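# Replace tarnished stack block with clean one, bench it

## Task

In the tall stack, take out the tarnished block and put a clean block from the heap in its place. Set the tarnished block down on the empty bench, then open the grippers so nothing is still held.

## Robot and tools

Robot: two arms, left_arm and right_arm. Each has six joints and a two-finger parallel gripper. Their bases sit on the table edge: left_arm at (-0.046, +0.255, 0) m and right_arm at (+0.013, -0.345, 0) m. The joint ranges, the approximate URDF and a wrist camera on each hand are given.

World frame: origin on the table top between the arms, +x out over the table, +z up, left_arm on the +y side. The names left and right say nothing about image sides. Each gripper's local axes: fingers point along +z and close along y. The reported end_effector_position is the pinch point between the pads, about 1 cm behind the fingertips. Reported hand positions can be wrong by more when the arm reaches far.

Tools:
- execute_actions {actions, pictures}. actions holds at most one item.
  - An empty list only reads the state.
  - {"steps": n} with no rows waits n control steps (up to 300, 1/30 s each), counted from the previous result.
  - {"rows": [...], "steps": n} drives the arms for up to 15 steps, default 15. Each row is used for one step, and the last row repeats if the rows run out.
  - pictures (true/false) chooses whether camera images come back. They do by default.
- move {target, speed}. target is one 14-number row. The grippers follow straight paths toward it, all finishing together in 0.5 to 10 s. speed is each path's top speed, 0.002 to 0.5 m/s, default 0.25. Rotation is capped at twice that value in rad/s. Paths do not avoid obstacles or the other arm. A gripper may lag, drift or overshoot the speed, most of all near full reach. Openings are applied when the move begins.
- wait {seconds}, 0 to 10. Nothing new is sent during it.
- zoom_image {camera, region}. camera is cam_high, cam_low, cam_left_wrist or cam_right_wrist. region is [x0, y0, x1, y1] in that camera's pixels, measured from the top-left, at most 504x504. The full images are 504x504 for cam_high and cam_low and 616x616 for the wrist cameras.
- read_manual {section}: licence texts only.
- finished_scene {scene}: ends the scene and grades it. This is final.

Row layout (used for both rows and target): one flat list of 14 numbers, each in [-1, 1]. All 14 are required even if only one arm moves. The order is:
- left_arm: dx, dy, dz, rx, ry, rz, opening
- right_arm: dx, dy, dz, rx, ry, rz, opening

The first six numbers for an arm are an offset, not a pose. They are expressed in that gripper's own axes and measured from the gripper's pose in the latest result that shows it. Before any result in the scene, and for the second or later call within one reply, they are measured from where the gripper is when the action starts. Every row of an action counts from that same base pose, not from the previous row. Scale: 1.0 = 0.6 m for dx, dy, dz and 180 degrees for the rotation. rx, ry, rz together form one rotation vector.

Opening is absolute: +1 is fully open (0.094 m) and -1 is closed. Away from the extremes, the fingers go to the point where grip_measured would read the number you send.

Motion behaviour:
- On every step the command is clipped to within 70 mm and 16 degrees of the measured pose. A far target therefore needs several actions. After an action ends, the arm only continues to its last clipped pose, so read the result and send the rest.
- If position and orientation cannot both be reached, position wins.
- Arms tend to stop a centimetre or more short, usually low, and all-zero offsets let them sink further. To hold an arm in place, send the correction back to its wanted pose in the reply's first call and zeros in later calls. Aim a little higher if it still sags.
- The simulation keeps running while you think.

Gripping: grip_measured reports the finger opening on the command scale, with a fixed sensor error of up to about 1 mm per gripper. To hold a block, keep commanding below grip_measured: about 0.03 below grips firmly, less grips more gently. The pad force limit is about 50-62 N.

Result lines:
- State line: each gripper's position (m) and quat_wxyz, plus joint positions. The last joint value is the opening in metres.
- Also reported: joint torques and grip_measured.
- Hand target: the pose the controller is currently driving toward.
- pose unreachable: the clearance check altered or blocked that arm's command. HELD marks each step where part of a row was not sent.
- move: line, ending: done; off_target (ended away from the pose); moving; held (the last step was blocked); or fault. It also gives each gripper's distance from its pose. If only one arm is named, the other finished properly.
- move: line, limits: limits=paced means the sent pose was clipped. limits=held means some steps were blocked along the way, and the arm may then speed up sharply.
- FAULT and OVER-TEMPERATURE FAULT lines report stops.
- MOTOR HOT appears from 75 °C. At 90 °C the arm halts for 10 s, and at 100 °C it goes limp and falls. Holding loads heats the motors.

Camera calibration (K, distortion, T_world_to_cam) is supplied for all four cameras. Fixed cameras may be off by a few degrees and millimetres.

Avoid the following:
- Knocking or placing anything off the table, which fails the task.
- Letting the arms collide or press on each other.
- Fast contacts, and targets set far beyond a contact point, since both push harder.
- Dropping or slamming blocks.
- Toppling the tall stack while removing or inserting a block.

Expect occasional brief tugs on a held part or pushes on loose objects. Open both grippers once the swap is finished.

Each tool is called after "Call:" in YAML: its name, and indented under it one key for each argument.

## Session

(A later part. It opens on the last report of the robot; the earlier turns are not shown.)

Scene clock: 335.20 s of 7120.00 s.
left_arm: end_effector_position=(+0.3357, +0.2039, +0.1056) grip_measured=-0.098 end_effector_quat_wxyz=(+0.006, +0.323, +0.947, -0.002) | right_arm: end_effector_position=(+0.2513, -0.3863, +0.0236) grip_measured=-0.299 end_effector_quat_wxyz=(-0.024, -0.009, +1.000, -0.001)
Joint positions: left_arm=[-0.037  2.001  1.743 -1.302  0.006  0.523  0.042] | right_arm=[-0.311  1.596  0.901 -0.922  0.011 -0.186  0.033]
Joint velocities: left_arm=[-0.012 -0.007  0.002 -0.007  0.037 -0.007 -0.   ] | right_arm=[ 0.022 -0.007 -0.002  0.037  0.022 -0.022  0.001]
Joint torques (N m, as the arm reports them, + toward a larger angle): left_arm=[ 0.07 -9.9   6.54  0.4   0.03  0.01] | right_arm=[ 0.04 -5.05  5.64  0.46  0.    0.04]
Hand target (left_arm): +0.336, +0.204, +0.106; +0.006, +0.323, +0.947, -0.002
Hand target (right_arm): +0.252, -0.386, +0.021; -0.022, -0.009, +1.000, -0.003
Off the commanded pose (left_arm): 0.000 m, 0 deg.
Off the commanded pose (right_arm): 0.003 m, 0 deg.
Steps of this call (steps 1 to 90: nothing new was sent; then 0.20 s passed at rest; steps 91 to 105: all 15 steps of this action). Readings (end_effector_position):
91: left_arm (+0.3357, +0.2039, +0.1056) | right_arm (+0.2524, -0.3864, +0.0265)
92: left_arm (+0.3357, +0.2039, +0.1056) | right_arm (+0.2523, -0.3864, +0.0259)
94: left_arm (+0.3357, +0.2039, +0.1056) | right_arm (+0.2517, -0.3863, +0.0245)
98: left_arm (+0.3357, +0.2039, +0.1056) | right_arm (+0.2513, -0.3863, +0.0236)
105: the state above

Borderline; grip, lift and check.

Call:
execute_actions:
  actions:
    - {"rows":[[0,0,0,0,0,0,-0.1,0,0,-0.004,0,0,0,-0.52]]}
  pictures: false

Call:
move:
  target: [0,0,0,0,0,0,-0.1, -0.01,0,-0.05,0,-0.02,0,-0.52]
  speed: 0.04

Call:
zoom_image:
  camera: "cam_high"
  region: [300,300,400,380]

Scene clock: 348.30 s of 7120.00 s.
left_arm: end_effector_position=(+0.3357, +0.2039, +0.1056) grip_measured=-0.098 end_effector_quat_wxyz=(+0.006, +0.323, +0.947, -0.002) | right_arm: end_effector_position=(+0.2513, -0.3863, +0.0236) grip_measured=-0.457 end_effector_quat_wxyz=(-0.024, -0.009, +1.000, -0.001)
Joint positions: left_arm=[-0.037  2.001  1.743 -1.302  0.006  0.523  0.042] | right_arm=[-0.311  1.596  0.901 -0.922  0.011 -0.186  0.026]
Joint velocities: left_arm=[-0.007  0.002  0.002  0.022  0.095 -0.095  0.   ] | right_arm=[-0.002 -0.007 -0.002 -0.037 -0.007 -0.051 -0.001]
Joint torques (N m, as the arm reports them, + toward a larger angle): left_arm=[ 0.03 -9.88  6.52  0.41  0.03  0.03] | right_arm=[ 0.01 -5.67  6.95  0.21 -0.02  0.02]
Hand target (left_arm): +0.336, +0.204, +0.106; +0.006, +0.323, +0.947, -0.002
Hand target (right_arm): +0.251, -0.386, +0.026; -0.024, -0.009, +1.000, -0.001
Off the commanded pose (left_arm): 0.000 m, 0 deg.
Off the commanded pose (right_arm): 0.002 m, 0 deg.
Steps of this call (steps 1 to 90: nothing new was sent; then 9.60 s passed at rest; steps 91 to 105: all 15 steps of this action). Readings (end_effector_position):
91: left_arm (+0.3357, +0.2039, +0.1056) | right_arm (+0.2513, -0.3863, +0.0236)
92: left_arm (+0.3357, +0.2039, +0.1056) | right_arm (+0.2513, -0.3863, +0.0236)
94: left_arm (+0.3357, +0.2039, +0.1056) | right_arm (+0.2513, -0.3863, +0.0236)
98: left_arm (+0.3357, +0.2039, +0.1056) | right_arm (+0.2513, -0.3863, +0.0236)
105: the state above

Scene clock: 349.67 s of 7120.00 s.
left_arm: end_effector_position=(+0.3357, +0.2039, +0.1056) grip_measured=-0.098 end_effector_quat_wxyz=(+0.006, +0.323, +0.947, -0.002) | right_arm: end_effector_position=(+0.2483, -0.3850, +0.0356) grip_measured=-0.457 end_effector_quat_wxyz=(-0.020, -0.009, +1.000, +0.000)
Joint positions: left_arm=[-0.037  2.001  1.743 -1.302  0.006  0.523  0.042] | right_arm=[-0.311  1.557  0.914 -0.968  0.007 -0.186  0.026]
Joint velocities: left_arm=[-0.007 -0.007 -0.012 -0.007  0.007 -0.081 -0.   ] | right_arm=[-0.007  0.007 -0.012 -0.051 -0.051 -0.007 -0.001]
Joint torques (N m, as the arm reports them, + toward a larger angle): left_arm=[ 0.08 -9.88  6.57  0.42  0.03  0.01] | right_arm=[-0.25 -8.02  9.85  0.21 -0.13 -0.01]
Hand target (left_arm): +0.336, +0.204, +0.106; +0.006, +0.323, +0.947, -0.002
Hand target (right_arm): +0.258, -0.386, +0.053; +0.008, -0.009, +1.000, -0.001
Off the commanded pose (left_arm): 0.000 m, 0 deg.
Off the commanded pose (right_arm): 0.020 m, 3 deg.
move: off_target (right_arm)
camera_calibration (this result's frames):
cam_left_wrist: T_world_to_cam=[[-0.727053, -0.68497, 0.0470022, 0.372953], [-0.648432, 0.707547, 0.280914, 0.0931169], [-0.225674, 0.173762, -0.958581, 0.253665], [0, 0, 0, 1]] pos_world=[0.388782, 0.1455, 0.199471]
cam_right_wrist: T_world_to_cam=[[-0.266285, -0.963884, 0.00447549, -0.302388], [-0.639014, 0.180008, 0.747835, 0.221735], [-0.721632, 0.196277, -0.663869, 0.381727], [0, 0, 0, 1]] pos_world=[0.336637, -0.406306, 0.0889495]

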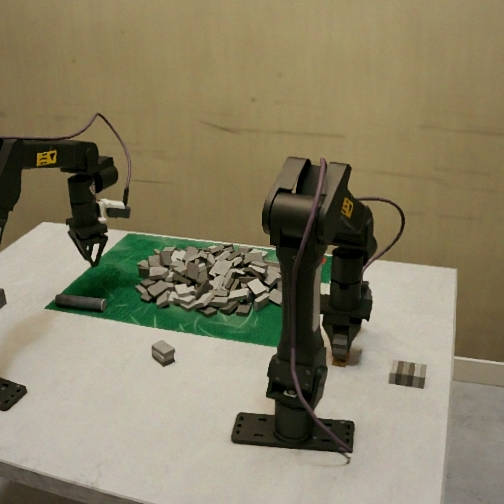

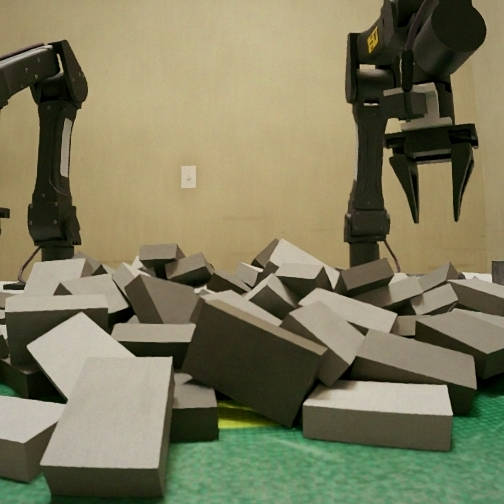

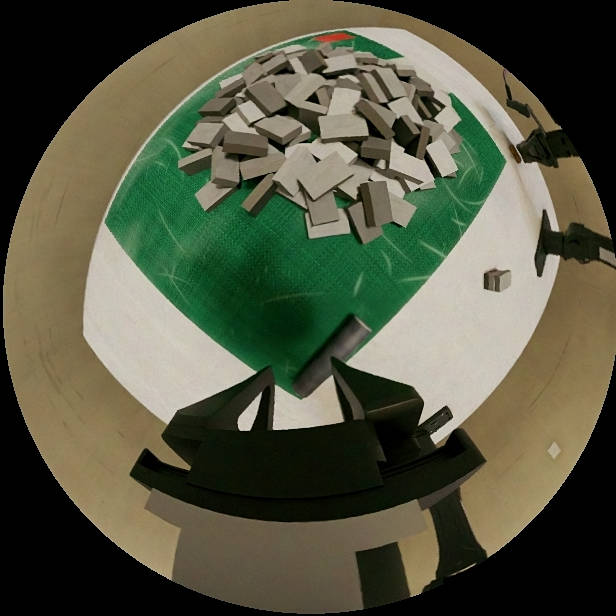

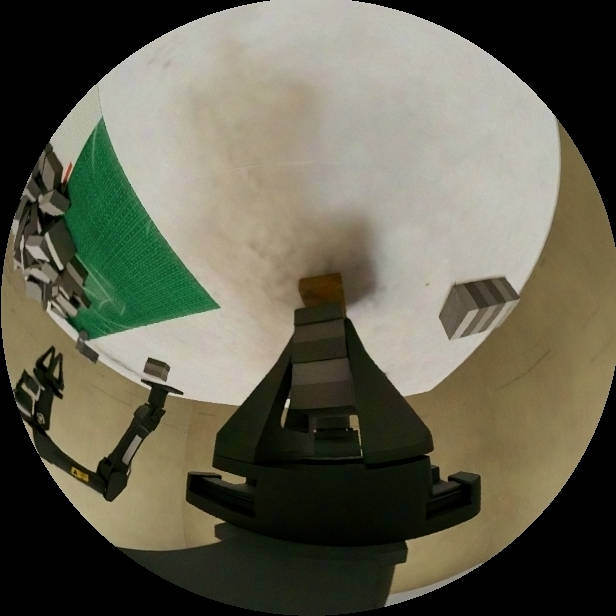

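Region (300, 300, 400, 380) of cam_high's 504x504 image, scaled by 5.040, with more detail than that image has; it fills the top 403 rows of this view, and the rest is white.

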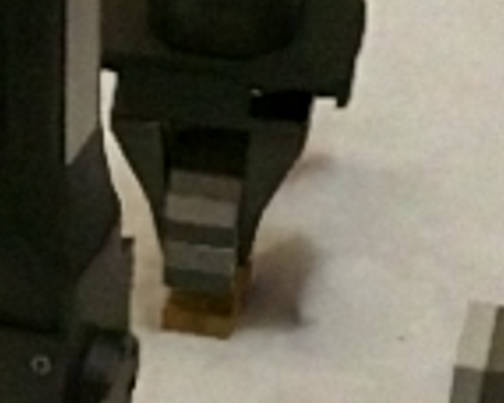

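Call:
execute_actions:
  actions:
    - {"rows":[[0,0,0,0,0,0,-0.1,-0.01,0,-0.04,0,-0.02,0,-0.52],[0,0,0,0,0,0,-0.1,-0.01,0,-0.05,0,-0.02,0,-0.52],[0,0,0,0,0,0,-0.1,-0.01,0,-0.06,0,-0.02,0,-0.52],[0,0,0,0,0,0,-0.1,-0.01,0,-0.07,0,-0.02,0,-0.52],[0,0,0,0,0,0,-0.1,-0.01,0,-0.08,0,-0.02,0,-0.52],[0,0,0,0,0,0,-0.1,-0.01,0,-0.09,0,-0.02,0,-0.52],[0,0,0,0,0,0,-0.1,-0.01,0,-0.1,0,-0.02,0,-0.52]]}
  pictures: false

Call:
move:
  target: [0,0,0,0,0,0,-0.1, 0.135,0.585,-0.04,0,0,-0.33,-0.52]
  speed: 0.15

Scene clock: 359.23 s of 7120.00 s.
left_arm: end_effector_position=(+0.3357, +0.2039, +0.1056) grip_measured=-0.098 end_effector_quat_wxyz=(+0.006, +0.323, +0.947, -0.002) | right_arm: end_effector_position=(+0.2560, -0.3855, +0.0802) grip_measured=-0.457 end_effector_quat_wxyz=(-0.000, -0.009, +1.000, -0.001)
Joint positions: left_arm=[-0.037  2.001  1.743 -1.302  0.006  0.523  0.042] | right_arm=[-0.311  1.493  1.041 -1.118  0.002 -0.186  0.026]
Joint velocities: left_arm=[-0.012 -0.012  0.012  0.022 -0.037 -0.037  0.001] | right_arm=[-0.022  0.002 -0.002 -0.242 -0.037  0.007 -0.001]
Joint torques (N m, as the arm reports them, + toward a larger angle): left_arm=[ 0.08 -9.89  6.54  0.42  0.04  0.01] | right_arm=[-0.26 -7.24  9.99  0.34 -0.15 -0.01]
Hand target (left_arm): +0.336, +0.204, +0.106; +0.006, +0.323, +0.947, -0.002
Hand target (right_arm): +0.257, -0.385, +0.095; +0.012, -0.009, +1.000, +0.000
Off the commanded pose (left_arm): 0.000 m, 0 deg.
Off the commanded pose (right_arm): 0.015 m, 1 deg.
Steps of this call (steps 1 to 90: nothing new was sent; then 6.07 s passed at rest; steps 91 to 105: all 15 steps of this action). Readings (end_effector_position):
91: left_arm (+0.3357, +0.2039, +0.1056) | right_arm (+0.2477, -0.3848, +0.0361)
92: left_arm (+0.3357, +0.2039, +0.1056) | right_arm (+0.2473, -0.3846, +0.0375)
94: left_arm (+0.3357, +0.2039, +0.1056) | right_arm (+0.2463, -0.3842, +0.0441)
98: left_arm (+0.3357, +0.2039, +0.1056) | right_arm (+0.2525, -0.3850, +0.0665)
105: the state above

Scene clock: 363.57 s of 7120.00 s.
left_arm: end_effector_position=(+0.3357, +0.2039, +0.1056) grip_measured=-0.098 end_effector_quat_wxyz=(+0.006, +0.323, +0.947, -0.002) | right_arm: end_effector_position=(+0.1596, -0.0385, +0.0912) grip_measured=-0.456 end_effector_quat_wxyz=(-0.023, -0.497, +0.868, -0.004)
Joint positions: left_arm=[-0.037  2.001  1.743 -1.302  0.006  0.523  0.042] | right_arm=[ 0.969  1.879  1.516 -1.25  -0.018  0.072  0.026]
Joint velocities: left_arm=[ 0.007  0.012  0.022  0.007  0.022 -0.095  0.   ] | right_arm=[ 0.002 -0.007 -0.007  0.037 -0.022 -0.066 -0.   ]
Joint torques (N m, as the arm reports them, + toward a larger angle): left_arm=[ 0.06 -9.85  6.55  0.42  0.04  0.03] | right_arm=[ 0.37 -9.42 10.67  0.15 -0.09 -0.03]
Hand target (left_arm): +0.336, +0.204, +0.106; +0.006, +0.323, +0.947, -0.002
Hand target (right_arm): +0.160, -0.032, +0.107; -0.007, -0.503, +0.864, +0.007
Off the commanded pose (left_arm): 0.000 m, 0 deg.
Off the commanded pose (right_arm): 0.017 m, 2 deg.
move: off_target (right_arm)
camera_calibration (this result's frames):
cam_left_wrist: T_world_to_cam=[[-0.727053, -0.68497, 0.0470022, 0.372953], [-0.648432, 0.707547, 0.280914, 0.0931169], [-0.225674, 0.173762, -0.958581, 0.253665], [0, 0, 0, 1]] pos_world=[0.388782, 0.1455, 0.199471]
cam_right_wrist: T_world_to_cam=[[0.68308, -0.730297, -0.00826957, -0.133632], [-0.476611, -0.454319, 0.75262, 0.0103385], [-0.553393, -0.510158, -0.658403, 0.232026], [0, 0, 0, 1]] pos_world=[0.22461, 0.0254759, 0.14388]

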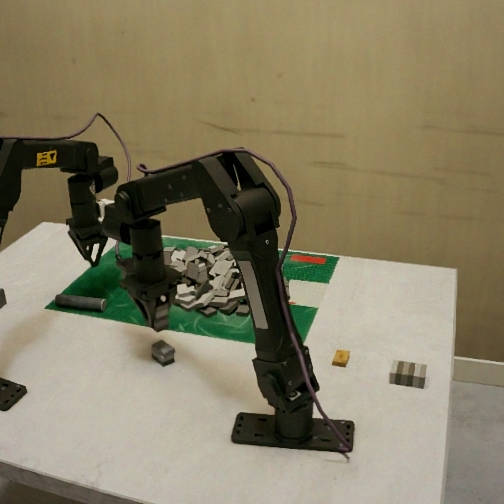

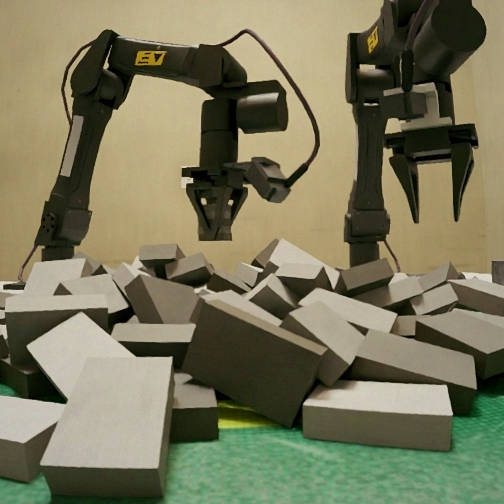

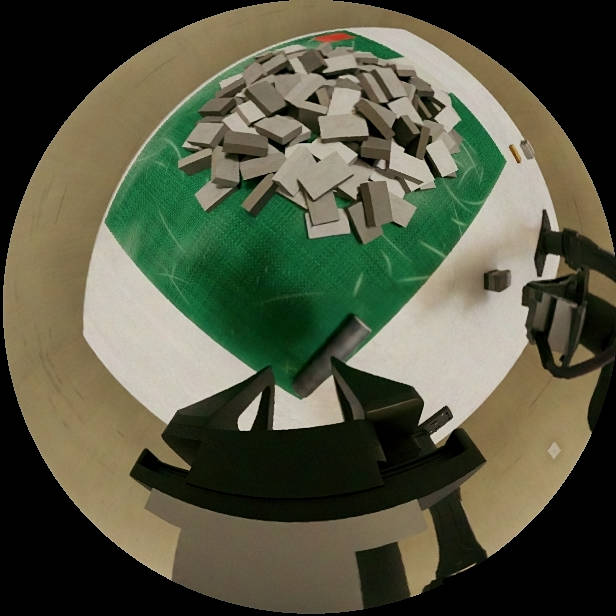

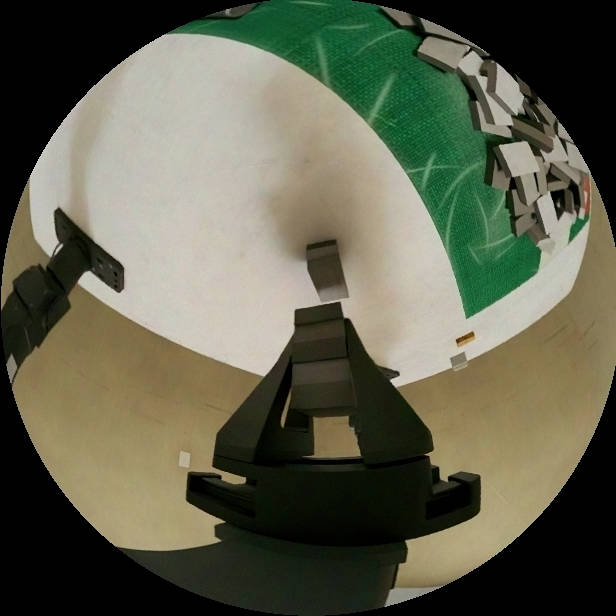

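Call:
move:
  target: [0,0,0,0,0,0,-0.1, -0.008,-0.013,0.045,0,-0.012,-0.008,-0.52]
  speed: 0.05

Call:
zoom_image:
  camera: "cam_high"
  region: [110,295,210,375]

Call:
zoom_image:
  camera: "cam_right_wrist"
  region: [250,220,400,370]

Scene clock: 372.20 s of 7120.00 s.
left_arm: end_effector_position=(+0.3357, +0.2039, +0.1056) grip_measured=-0.098 end_effector_quat_wxyz=(+0.006, +0.323, +0.947, -0.002) | right_arm: end_effector_position=(+0.1610, -0.0432, +0.0555) grip_measured=-0.456 end_effector_quat_wxyz=(-0.024, -0.509, +0.861, -0.005)
Joint positions: left_arm=[-0.037  2.001  1.743 -1.302  0.006  0.523  0.042] | right_arm=[ 0.96   1.894  1.392 -1.114 -0.018  0.035  0.026]
Joint velocities: left_arm=[ 0.002  0.017  0.002 -0.081  0.022  0.037  0.001] | right_arm=[ 0.012  0.002 -0.012  0.007  0.051  0.037  0.   ]
Joint torques (N m, as the arm reports them, + toward a larger angle): left_arm=[ 0.03 -9.87  6.53  0.42  0.03  0.02] | right_arm=[-0.79 -9.68  7.47  0.47 -0.01 -0.01]
Hand target (left_arm): +0.336, +0.204, +0.106; +0.006, +0.323, +0.947, -0.002
Hand target (right_arm): +0.168, -0.039, +0.064; -0.006, -0.508, +0.862, +0.005
Off the commanded pose (left_arm): 0.000 m, 0 deg.
Off the commanded pose (right_arm): 0.012 m, 2 deg.
After step 90, 4.57 s passed at rest.
move: off_target (right_arm)
camera_calibration (this result's frames):
cam_left_wrist: T_world_to_cam=[[-0.727053, -0.68497, 0.0470022, 0.372953], [-0.648432, 0.707547, 0.280914, 0.0931169], [-0.225674, 0.173762, -0.958581, 0.253665], [0, 0, 0, 1]] pos_world=[0.388782, 0.1455, 0.199471]
cam_right_wrist: T_world_to_cam=[[0.702826, -0.711307, -0.00888779, -0.140644], [-0.461962, -0.465884, 0.754681, 0.0327537], [-0.54095, -0.526303, -0.656032, 0.204065], [0, 0, 0, 1]] pos_world=[0.224368, 0.0226183, 0.107904]

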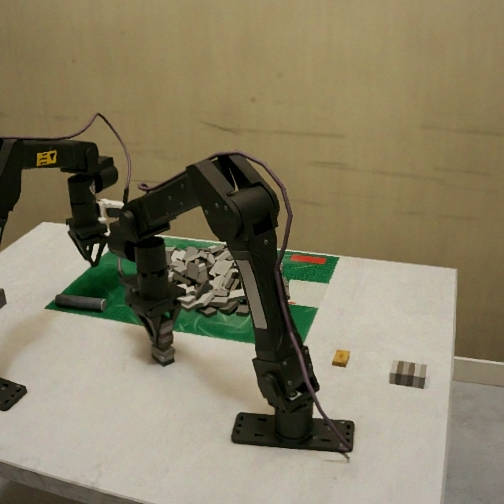

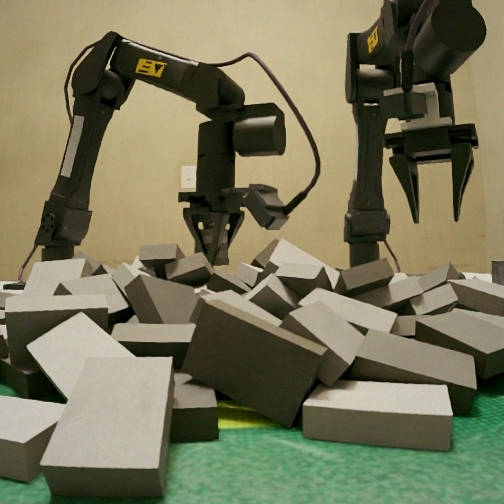

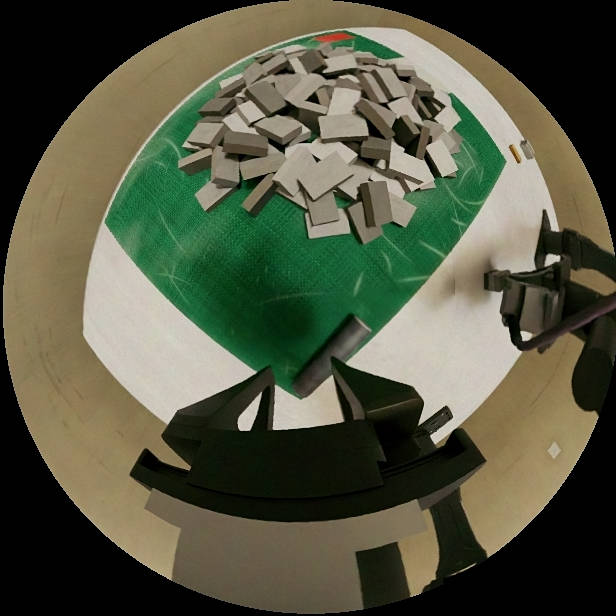

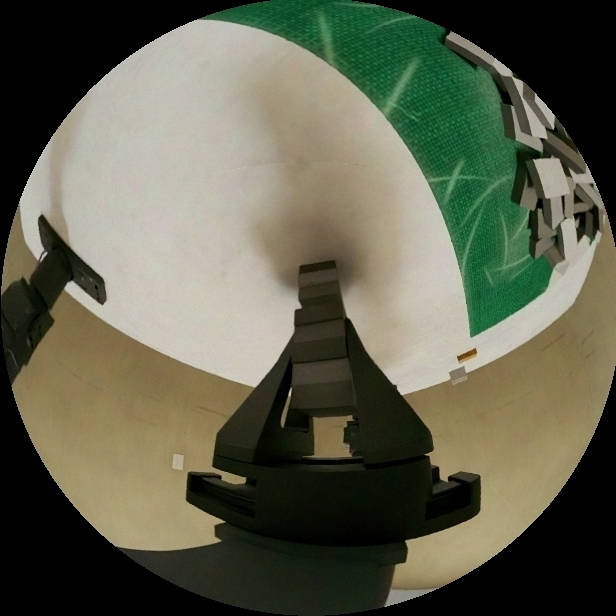

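Region (110, 295, 210, 375) of cam_high's 504x504 image, scaled by 5.040, with more detail than that image has; it fills the top 403 rows of this view, and the rest is white.

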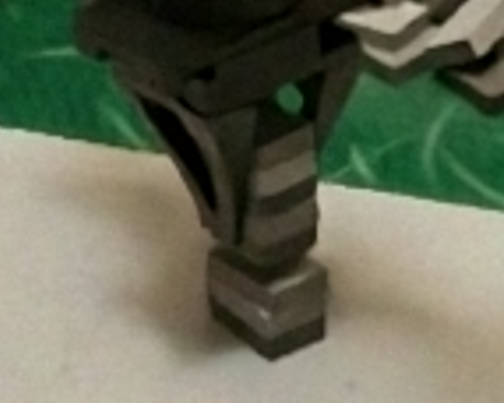

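Region (250, 220, 400, 370) of cam_right_wrist's 616x616 image, scaled by 3.360, with more detail than that image has.

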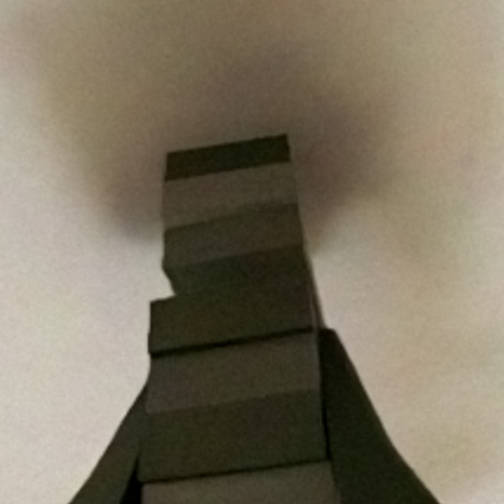

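Slightly out by ~3 mm; descent drifts back. Lower gradually.

Call:
execute_actions:
  actions:
    - {"rows":[[0,0,0,0,0,0,-0.1,-0.009,-0.004,-0.012,0,-0.012,0,-0.52],[0,0,0,0,0,0,-0.1,-0.009,-0.004,-0.01,0,-0.012,0,-0.52],[0,0,0,0,0,0,-0.1,-0.009,-0.004,-0.008,0,-0.012,0,-0.52],[0,0,0,0,0,0,-0.1,-0.009,-0.004,-0.006,0,-0.012,0,-0.52],[0,0,0,0,0,0,-0.1,-0.009,-0.004,-0.004,0,-0.012,0,-0.52],[0,0,0,0,0,0,-0.1,-0.009,-0.004,-0.002,0,-0.012,0,-0.52],[0,0,0,0,0,0,-0.1,-0.009,-0.004,0,0,-0.012,0,-0.52],[0,0,0,0,0,0,-0.1,-0.009,-0.004,0.002,0,-0.012,0,-0.52],[0,0,0,0,0,0,-0.1,-0.009,-0.004,0.004,0,-0.012,0,-0.52],[0,0,0,0,0,0,-0.1,-0.009,-0.004,0.006,0,-0.012,0,-0.52],[0,0,0,0,0,0,-0.1,-0.009,-0.004,0.008,0,-0.012,0,-0.52],[0,0,0,0,0,0,-0.1,-0.009,-0.004,0.01,0,-0.012,0,-0.52]]}

Call:
zoom_image:
  camera: "cam_high"
  region: [110,295,210,375]

Call:
zoom_image:
  camera: "cam_right_wrist"
  region: [250,220,400,370]

Scene clock: 387.87 s of 7120.00 s.
left_arm: end_effector_position=(+0.3357, +0.2039, +0.1056) grip_measured=-0.098 end_effector_quat_wxyz=(+0.006, +0.323, +0.947, -0.002) | right_arm: end_effector_position=(+0.1595, -0.0463, +0.0452) grip_measured=-0.456 end_effector_quat_wxyz=(-0.025, -0.509, +0.860, -0.005)
Joint positions: left_arm=[-0.037  2.001  1.743 -1.302  0.006  0.523  0.042] | right_arm=[ 0.96   1.894  1.35  -1.074 -0.018  0.035  0.026]
Joint velocities: left_arm=[ 0.012 -0.017  0.007 -0.022  0.037 -0.007  0.   ] | right_arm=[-0.007 -0.002 -0.002 -0.081 -0.051  0.007 -0.001]
Joint torques (N m, as the arm reports them, + toward a larger angle): left_arm=[ 0.05 -9.88  6.52  0.41  0.02  0.02] | right_arm=[-0.46 -9.06  7.12  0.45 -0.03 -0.01]
Hand target (left_arm): +0.336, +0.204, +0.106; +0.006, +0.323, +0.947, -0.002
Hand target (right_arm): +0.165, -0.040, +0.049; -0.008, -0.509, +0.861, +0.005
Off the commanded pose (left_arm): 0.000 m, 0 deg.
Off the commanded pose (right_arm): 0.010 m, 2 deg.
Steps of this call (steps 1 to 90: nothing new was sent; then 12.17 s passed at rest; steps 91 to 105: all 15 steps of this action). Readings (end_effector_position):
91: left_arm (+0.3357, +0.2039, +0.1056) | right_arm (+0.1610, -0.0431, +0.0555)
92: left_arm (+0.3357, +0.2039, +0.1056) | right_arm (+0.1611, -0.0431, +0.0552)
94: left_arm (+0.3357, +0.2039, +0.1056) | right_arm (+0.1609, -0.0433, +0.0538)
98: left_arm (+0.3357, +0.2039, +0.1056) | right_arm (+0.1599, -0.0454, +0.0498)
105: the state above
camera_calibration (this result's frames):
cam_left_wrist: T_world_to_cam=[[-0.727053, -0.68497, 0.0470022, 0.372953], [-0.648432, 0.707547, 0.280914, 0.0931169], [-0.225674, 0.173762, -0.958581, 0.253665], [0, 0, 0, 1]] pos_world=[0.388782, 0.1455, 0.199471]
cam_right_wrist: T_world_to_cam=[[0.703105, -0.711042, -0.00793905, -0.141974], [-0.461374, -0.464663, 0.755792, 0.0382461], [-0.541089, -0.527738, -0.654763, 0.1948], [0, 0, 0, 1]] pos_world=[0.222872, 0.0196251, 0.0975144]

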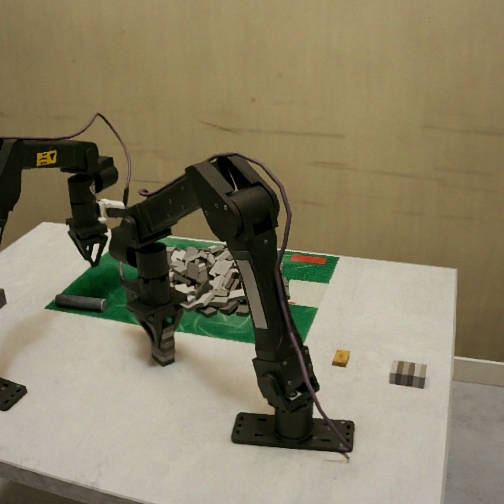

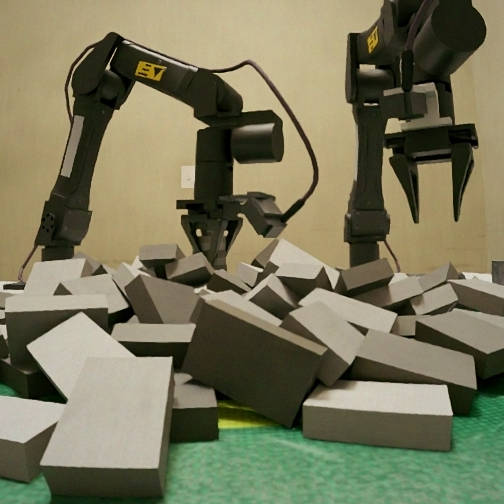

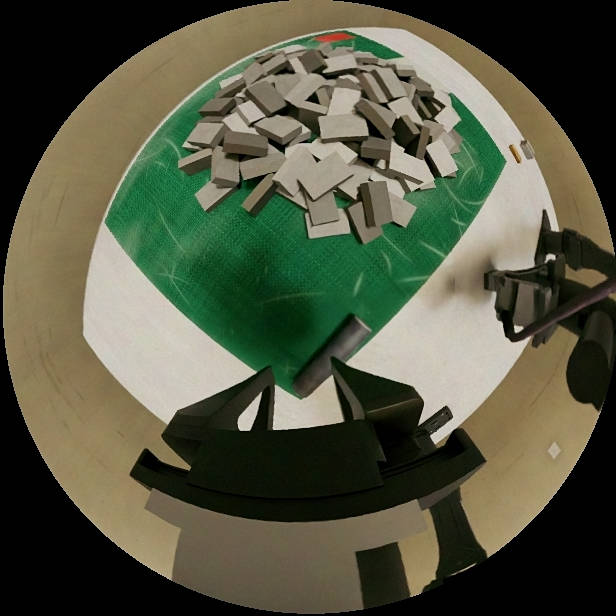

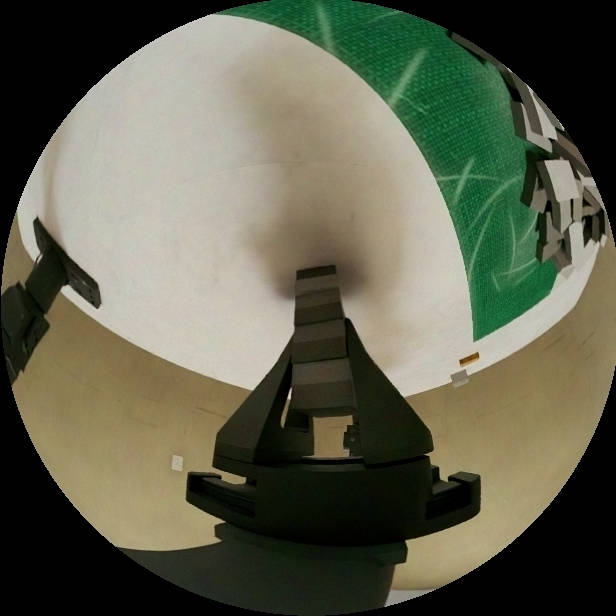

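Region (110, 295, 210, 375) of cam_high's 504x504 image, scaled by 5.040, with more detail than that image has; it fills the top 403 rows of this view, and the rest is white.

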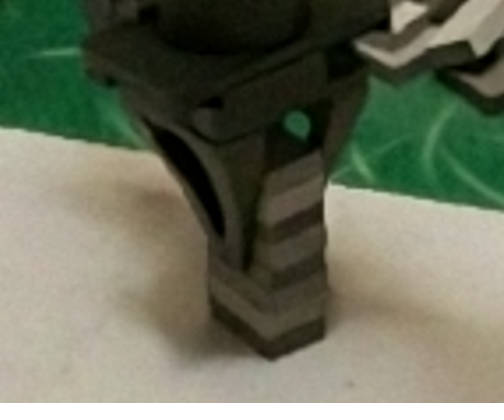

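Region (250, 220, 400, 370) of cam_right_wrist's 616x616 image, scaled by 3.360, with more detail than that image has.

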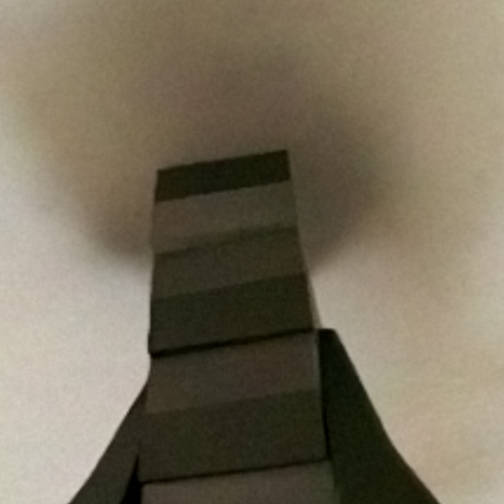

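Call:
execute_actions:
  actions:
    - {"rows":[[0,0,0,0,0,0,-0.1,-0.006,0,0.002,0,0,0,-0.52]]}
  pictures: false

Call:
move:
  target: [0,0,0,0,0,0,-0.1, 0,0,0,0,0,0,0.1]

Call:
move:
  target: [0,0,0,0,0,0,-0.1, 0,0,-0.15,0,-0.02,0,0.1]
  speed: 0.12

Scene clock: 393.37 s of 7120.00 s.
left_arm: end_effector_position=(+0.3357, +0.2039, +0.1056) grip_measured=-0.098 end_effector_quat_wxyz=(+0.006, +0.323, +0.947, -0.002) | right_arm: end_effector_position=(+0.1595, -0.0465, +0.0445) grip_measured=-0.456 end_effector_quat_wxyz=(-0.026, -0.509, +0.860, -0.006)
Joint positions: left_arm=[-0.037  2.001  1.743 -1.302  0.006  0.523  0.042] | right_arm=[ 0.96   1.897  1.35  -1.074 -0.017  0.035  0.026]
Joint velocities: left_arm=[ 0.002 -0.002  0.002  0.007  0.022  0.022  0.   ] | right_arm=[-0.007 -0.002 -0.007 -0.022 -0.007  0.007  0.   ]
Joint torques (N m, as the arm reports them, + toward a larger angle): left_arm=[ 0.04 -9.9   6.53  0.4   0.03  0.01] | right_arm=[-0.06 -7.3   7.89  0.3  -0.05  0.03]
Hand target (left_arm): +0.336, +0.204, +0.106; +0.006, +0.323, +0.947, -0.002
Hand target (right_arm): +0.161, -0.043, +0.044; -0.025, -0.509, +0.860, -0.005
Off the commanded pose (left_arm): 0.000 m, 0 deg.
Off the commanded pose (right_arm): 0.004 m, 0 deg.
Steps of this call (steps 1 to 90: nothing new was sent; then 2.00 s passed at rest; steps 91 to 105: all 15 steps of this action). Readings (end_effector_position):
91: left_arm (+0.3357, +0.2039, +0.1056) | right_arm (+0.1595, -0.0464, +0.0446)
92: left_arm (+0.3357, +0.2039, +0.1056) | right_arm (+0.1595, -0.0465, +0.0445)
94: left_arm (+0.3357, +0.2039, +0.1056) | right_arm (+0.1595, -0.0465, +0.0445)
98: left_arm (+0.3357, +0.2039, +0.1056) | right_arm (+0.1595, -0.0465, +0.0445)
105: the state above

Scene clock: 394.10 s of 7120.00 s.
left_arm: end_effector_position=(+0.3357, +0.2039, +0.1056) grip_measured=-0.098 end_effector_quat_wxyz=(+0.006, +0.323, +0.947, -0.002) | right_arm: end_effector_position=(+0.1595, -0.0465, +0.0443) grip_measured=+0.098 end_effector_quat_wxyz=(-0.026, -0.509, +0.860, -0.006)
Joint positions: left_arm=[-0.037  2.001  1.743 -1.302  0.006  0.523  0.042] | right_arm=[ 0.96   1.897  1.35  -1.074 -0.017  0.035  0.052]
Joint velocities: left_arm=[-0.002 -0.012 -0.002 -0.066 -0.051 -0.007 -0.001] | right_arm=[-0.012 -0.002  0.017 -0.066  0.037 -0.022 -0.001]
Joint torques (N m, as the arm reports them, + toward a larger angle): left_arm=[ 0.08 -9.83  6.52  0.42  0.03  0.02] | right_arm=[ 0.   -8.18  6.66  0.3  -0.04  0.01]
Hand target (left_arm): +0.336, +0.204, +0.106; +0.006, +0.323, +0.947, -0.002
Hand target (right_arm): +0.159, -0.046, +0.044; -0.026, -0.509, +0.860, -0.006
Off the commanded pose (left_arm): 0.000 m, 0 deg.
Off the commanded pose (right_arm): 0.000 m, 0 deg.
move: done
camera_calibration (this result's frames):
cam_left_wrist: T_world_to_cam=[[-0.727053, -0.68497, 0.0470022, 0.372953], [-0.648432, 0.707547, 0.280914, 0.0931169], [-0.225674, 0.173762, -0.958581, 0.253665], [0, 0, 0, 1]] pos_world=[0.388782, 0.1455, 0.199471]
cam_right_wrist: T_world_to_cam=[[0.703111, -0.71105, -0.00660801, -0.142178], [-0.460582, -0.46248, 0.757612, 0.0387355], [-0.541756, -0.529642, -0.652672, 0.193955], [0, 0, 0, 1]] pos_world=[0.222884, 0.0195449, 0.0963027]

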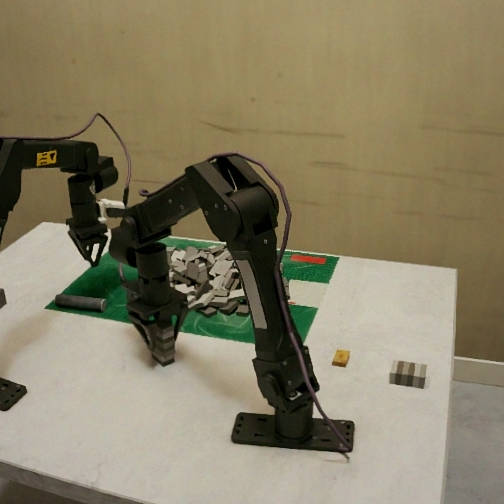

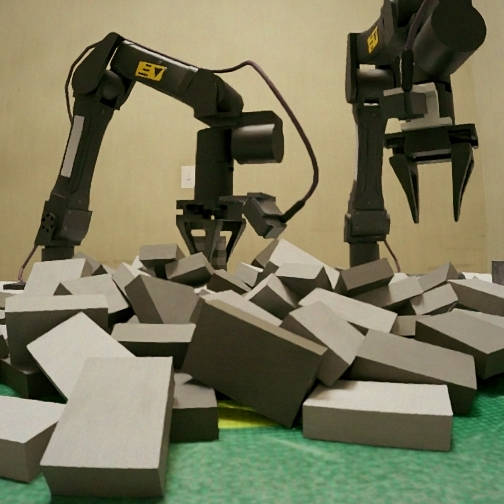

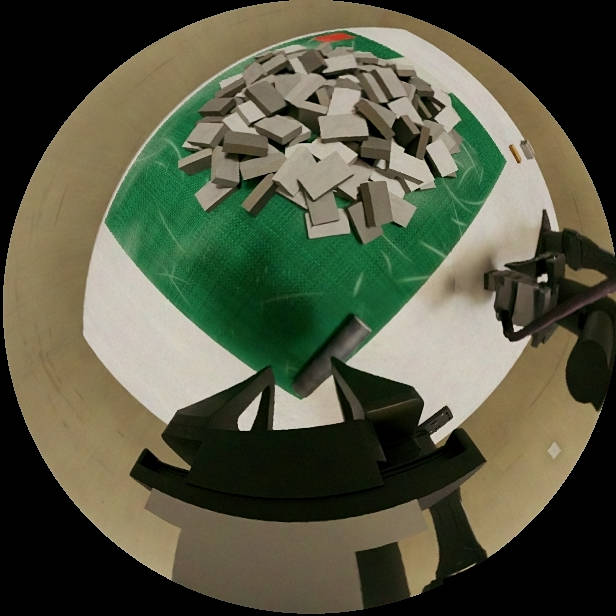

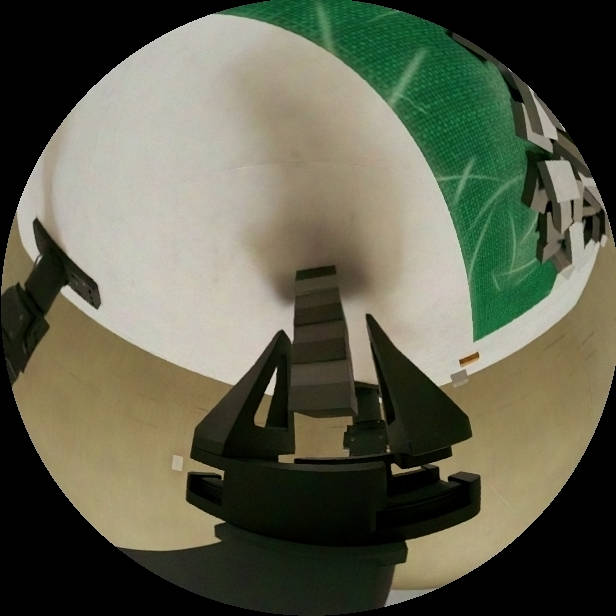

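Scene clock: 395.43 s of 7120.00 s.
left_arm: end_effector_position=(+0.3357, +0.2039, +0.1056) grip_measured=-0.098 end_effector_quat_wxyz=(+0.006, +0.323, +0.947, -0.002) | right_arm: end_effector_position=(+0.1600, -0.0455, +0.1195) grip_measured=+0.098 end_effector_quat_wxyz=(-0.016, -0.509, +0.861, -0.000)
Joint positions: left_arm=[-0.037  2.001  1.743 -1.302  0.006  0.523  0.042] | right_arm=[ 0.96   1.833  1.57  -1.335 -0.017  0.035  0.052]
Joint velocities: left_arm=[ 0.002  0.007 -0.002  0.051  0.051 -0.051  0.001] | right_arm=[ 0.012  0.007 -0.017 -0.037 -0.11   0.007 -0.001]
Joint torques (N m, as the arm reports them, + toward a larger angle): left_arm=[ 0.07 -9.86  6.49  0.41  0.03  0.03] | right_arm=[-0.37 -9.86  9.35  0.2  -0.01  0.  ]
Hand target (left_arm): +0.336, +0.204, +0.106; +0.006, +0.323, +0.947, -0.002
Hand target (right_arm): +0.163, -0.044, +0.134; +0.001, -0.509, +0.861, +0.010
Off the commanded pose (left_arm): 0.000 m, 0 deg.
Off the commanded pose (right_arm): 0.015 m, 2 deg.
move: off_target (right_arm)
camera_calibration (this result's frames):
cam_left_wrist: T_world_to_cam=[[-0.727053, -0.68497, 0.0470022, 0.372953], [-0.648432, 0.707547, 0.280914, 0.0931169], [-0.225674, 0.173762, -0.958581, 0.253665], [0, 0, 0, 1]] pos_world=[0.388782, 0.1455, 0.199471]
cam_right_wrist: T_world_to_cam=[[0.703216, -0.710841, -0.013879, -0.140456], [-0.468325, -0.477813, 0.743214, -0.015252], [-0.534938, -0.51614, -0.66891, 0.245311], [0, 0, 0, 1]] pos_world=[0.222854, 0.0194854, 0.173477]

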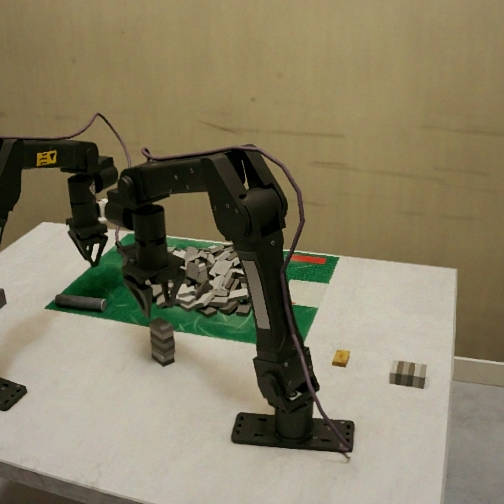

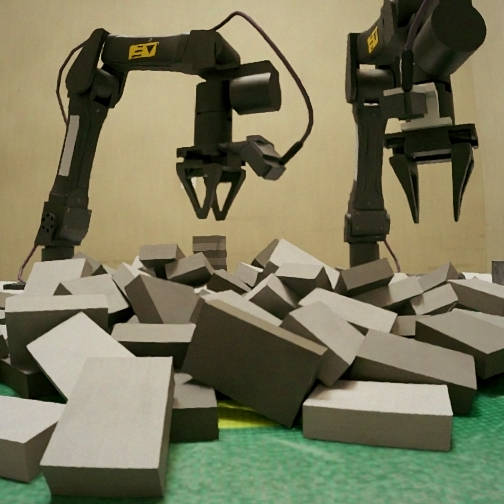

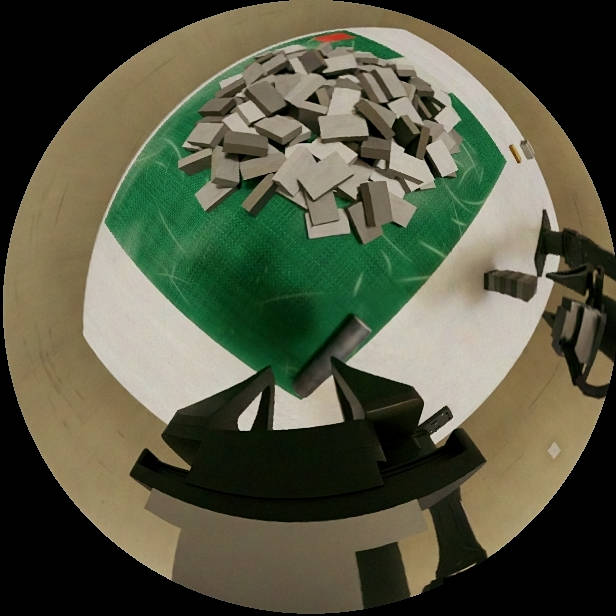

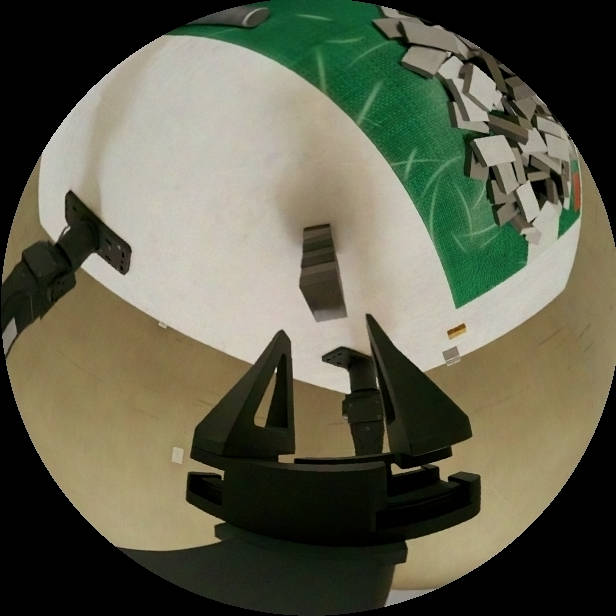

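Call:
finished_scene:
  scene: 2

The scene is finished: the task was done.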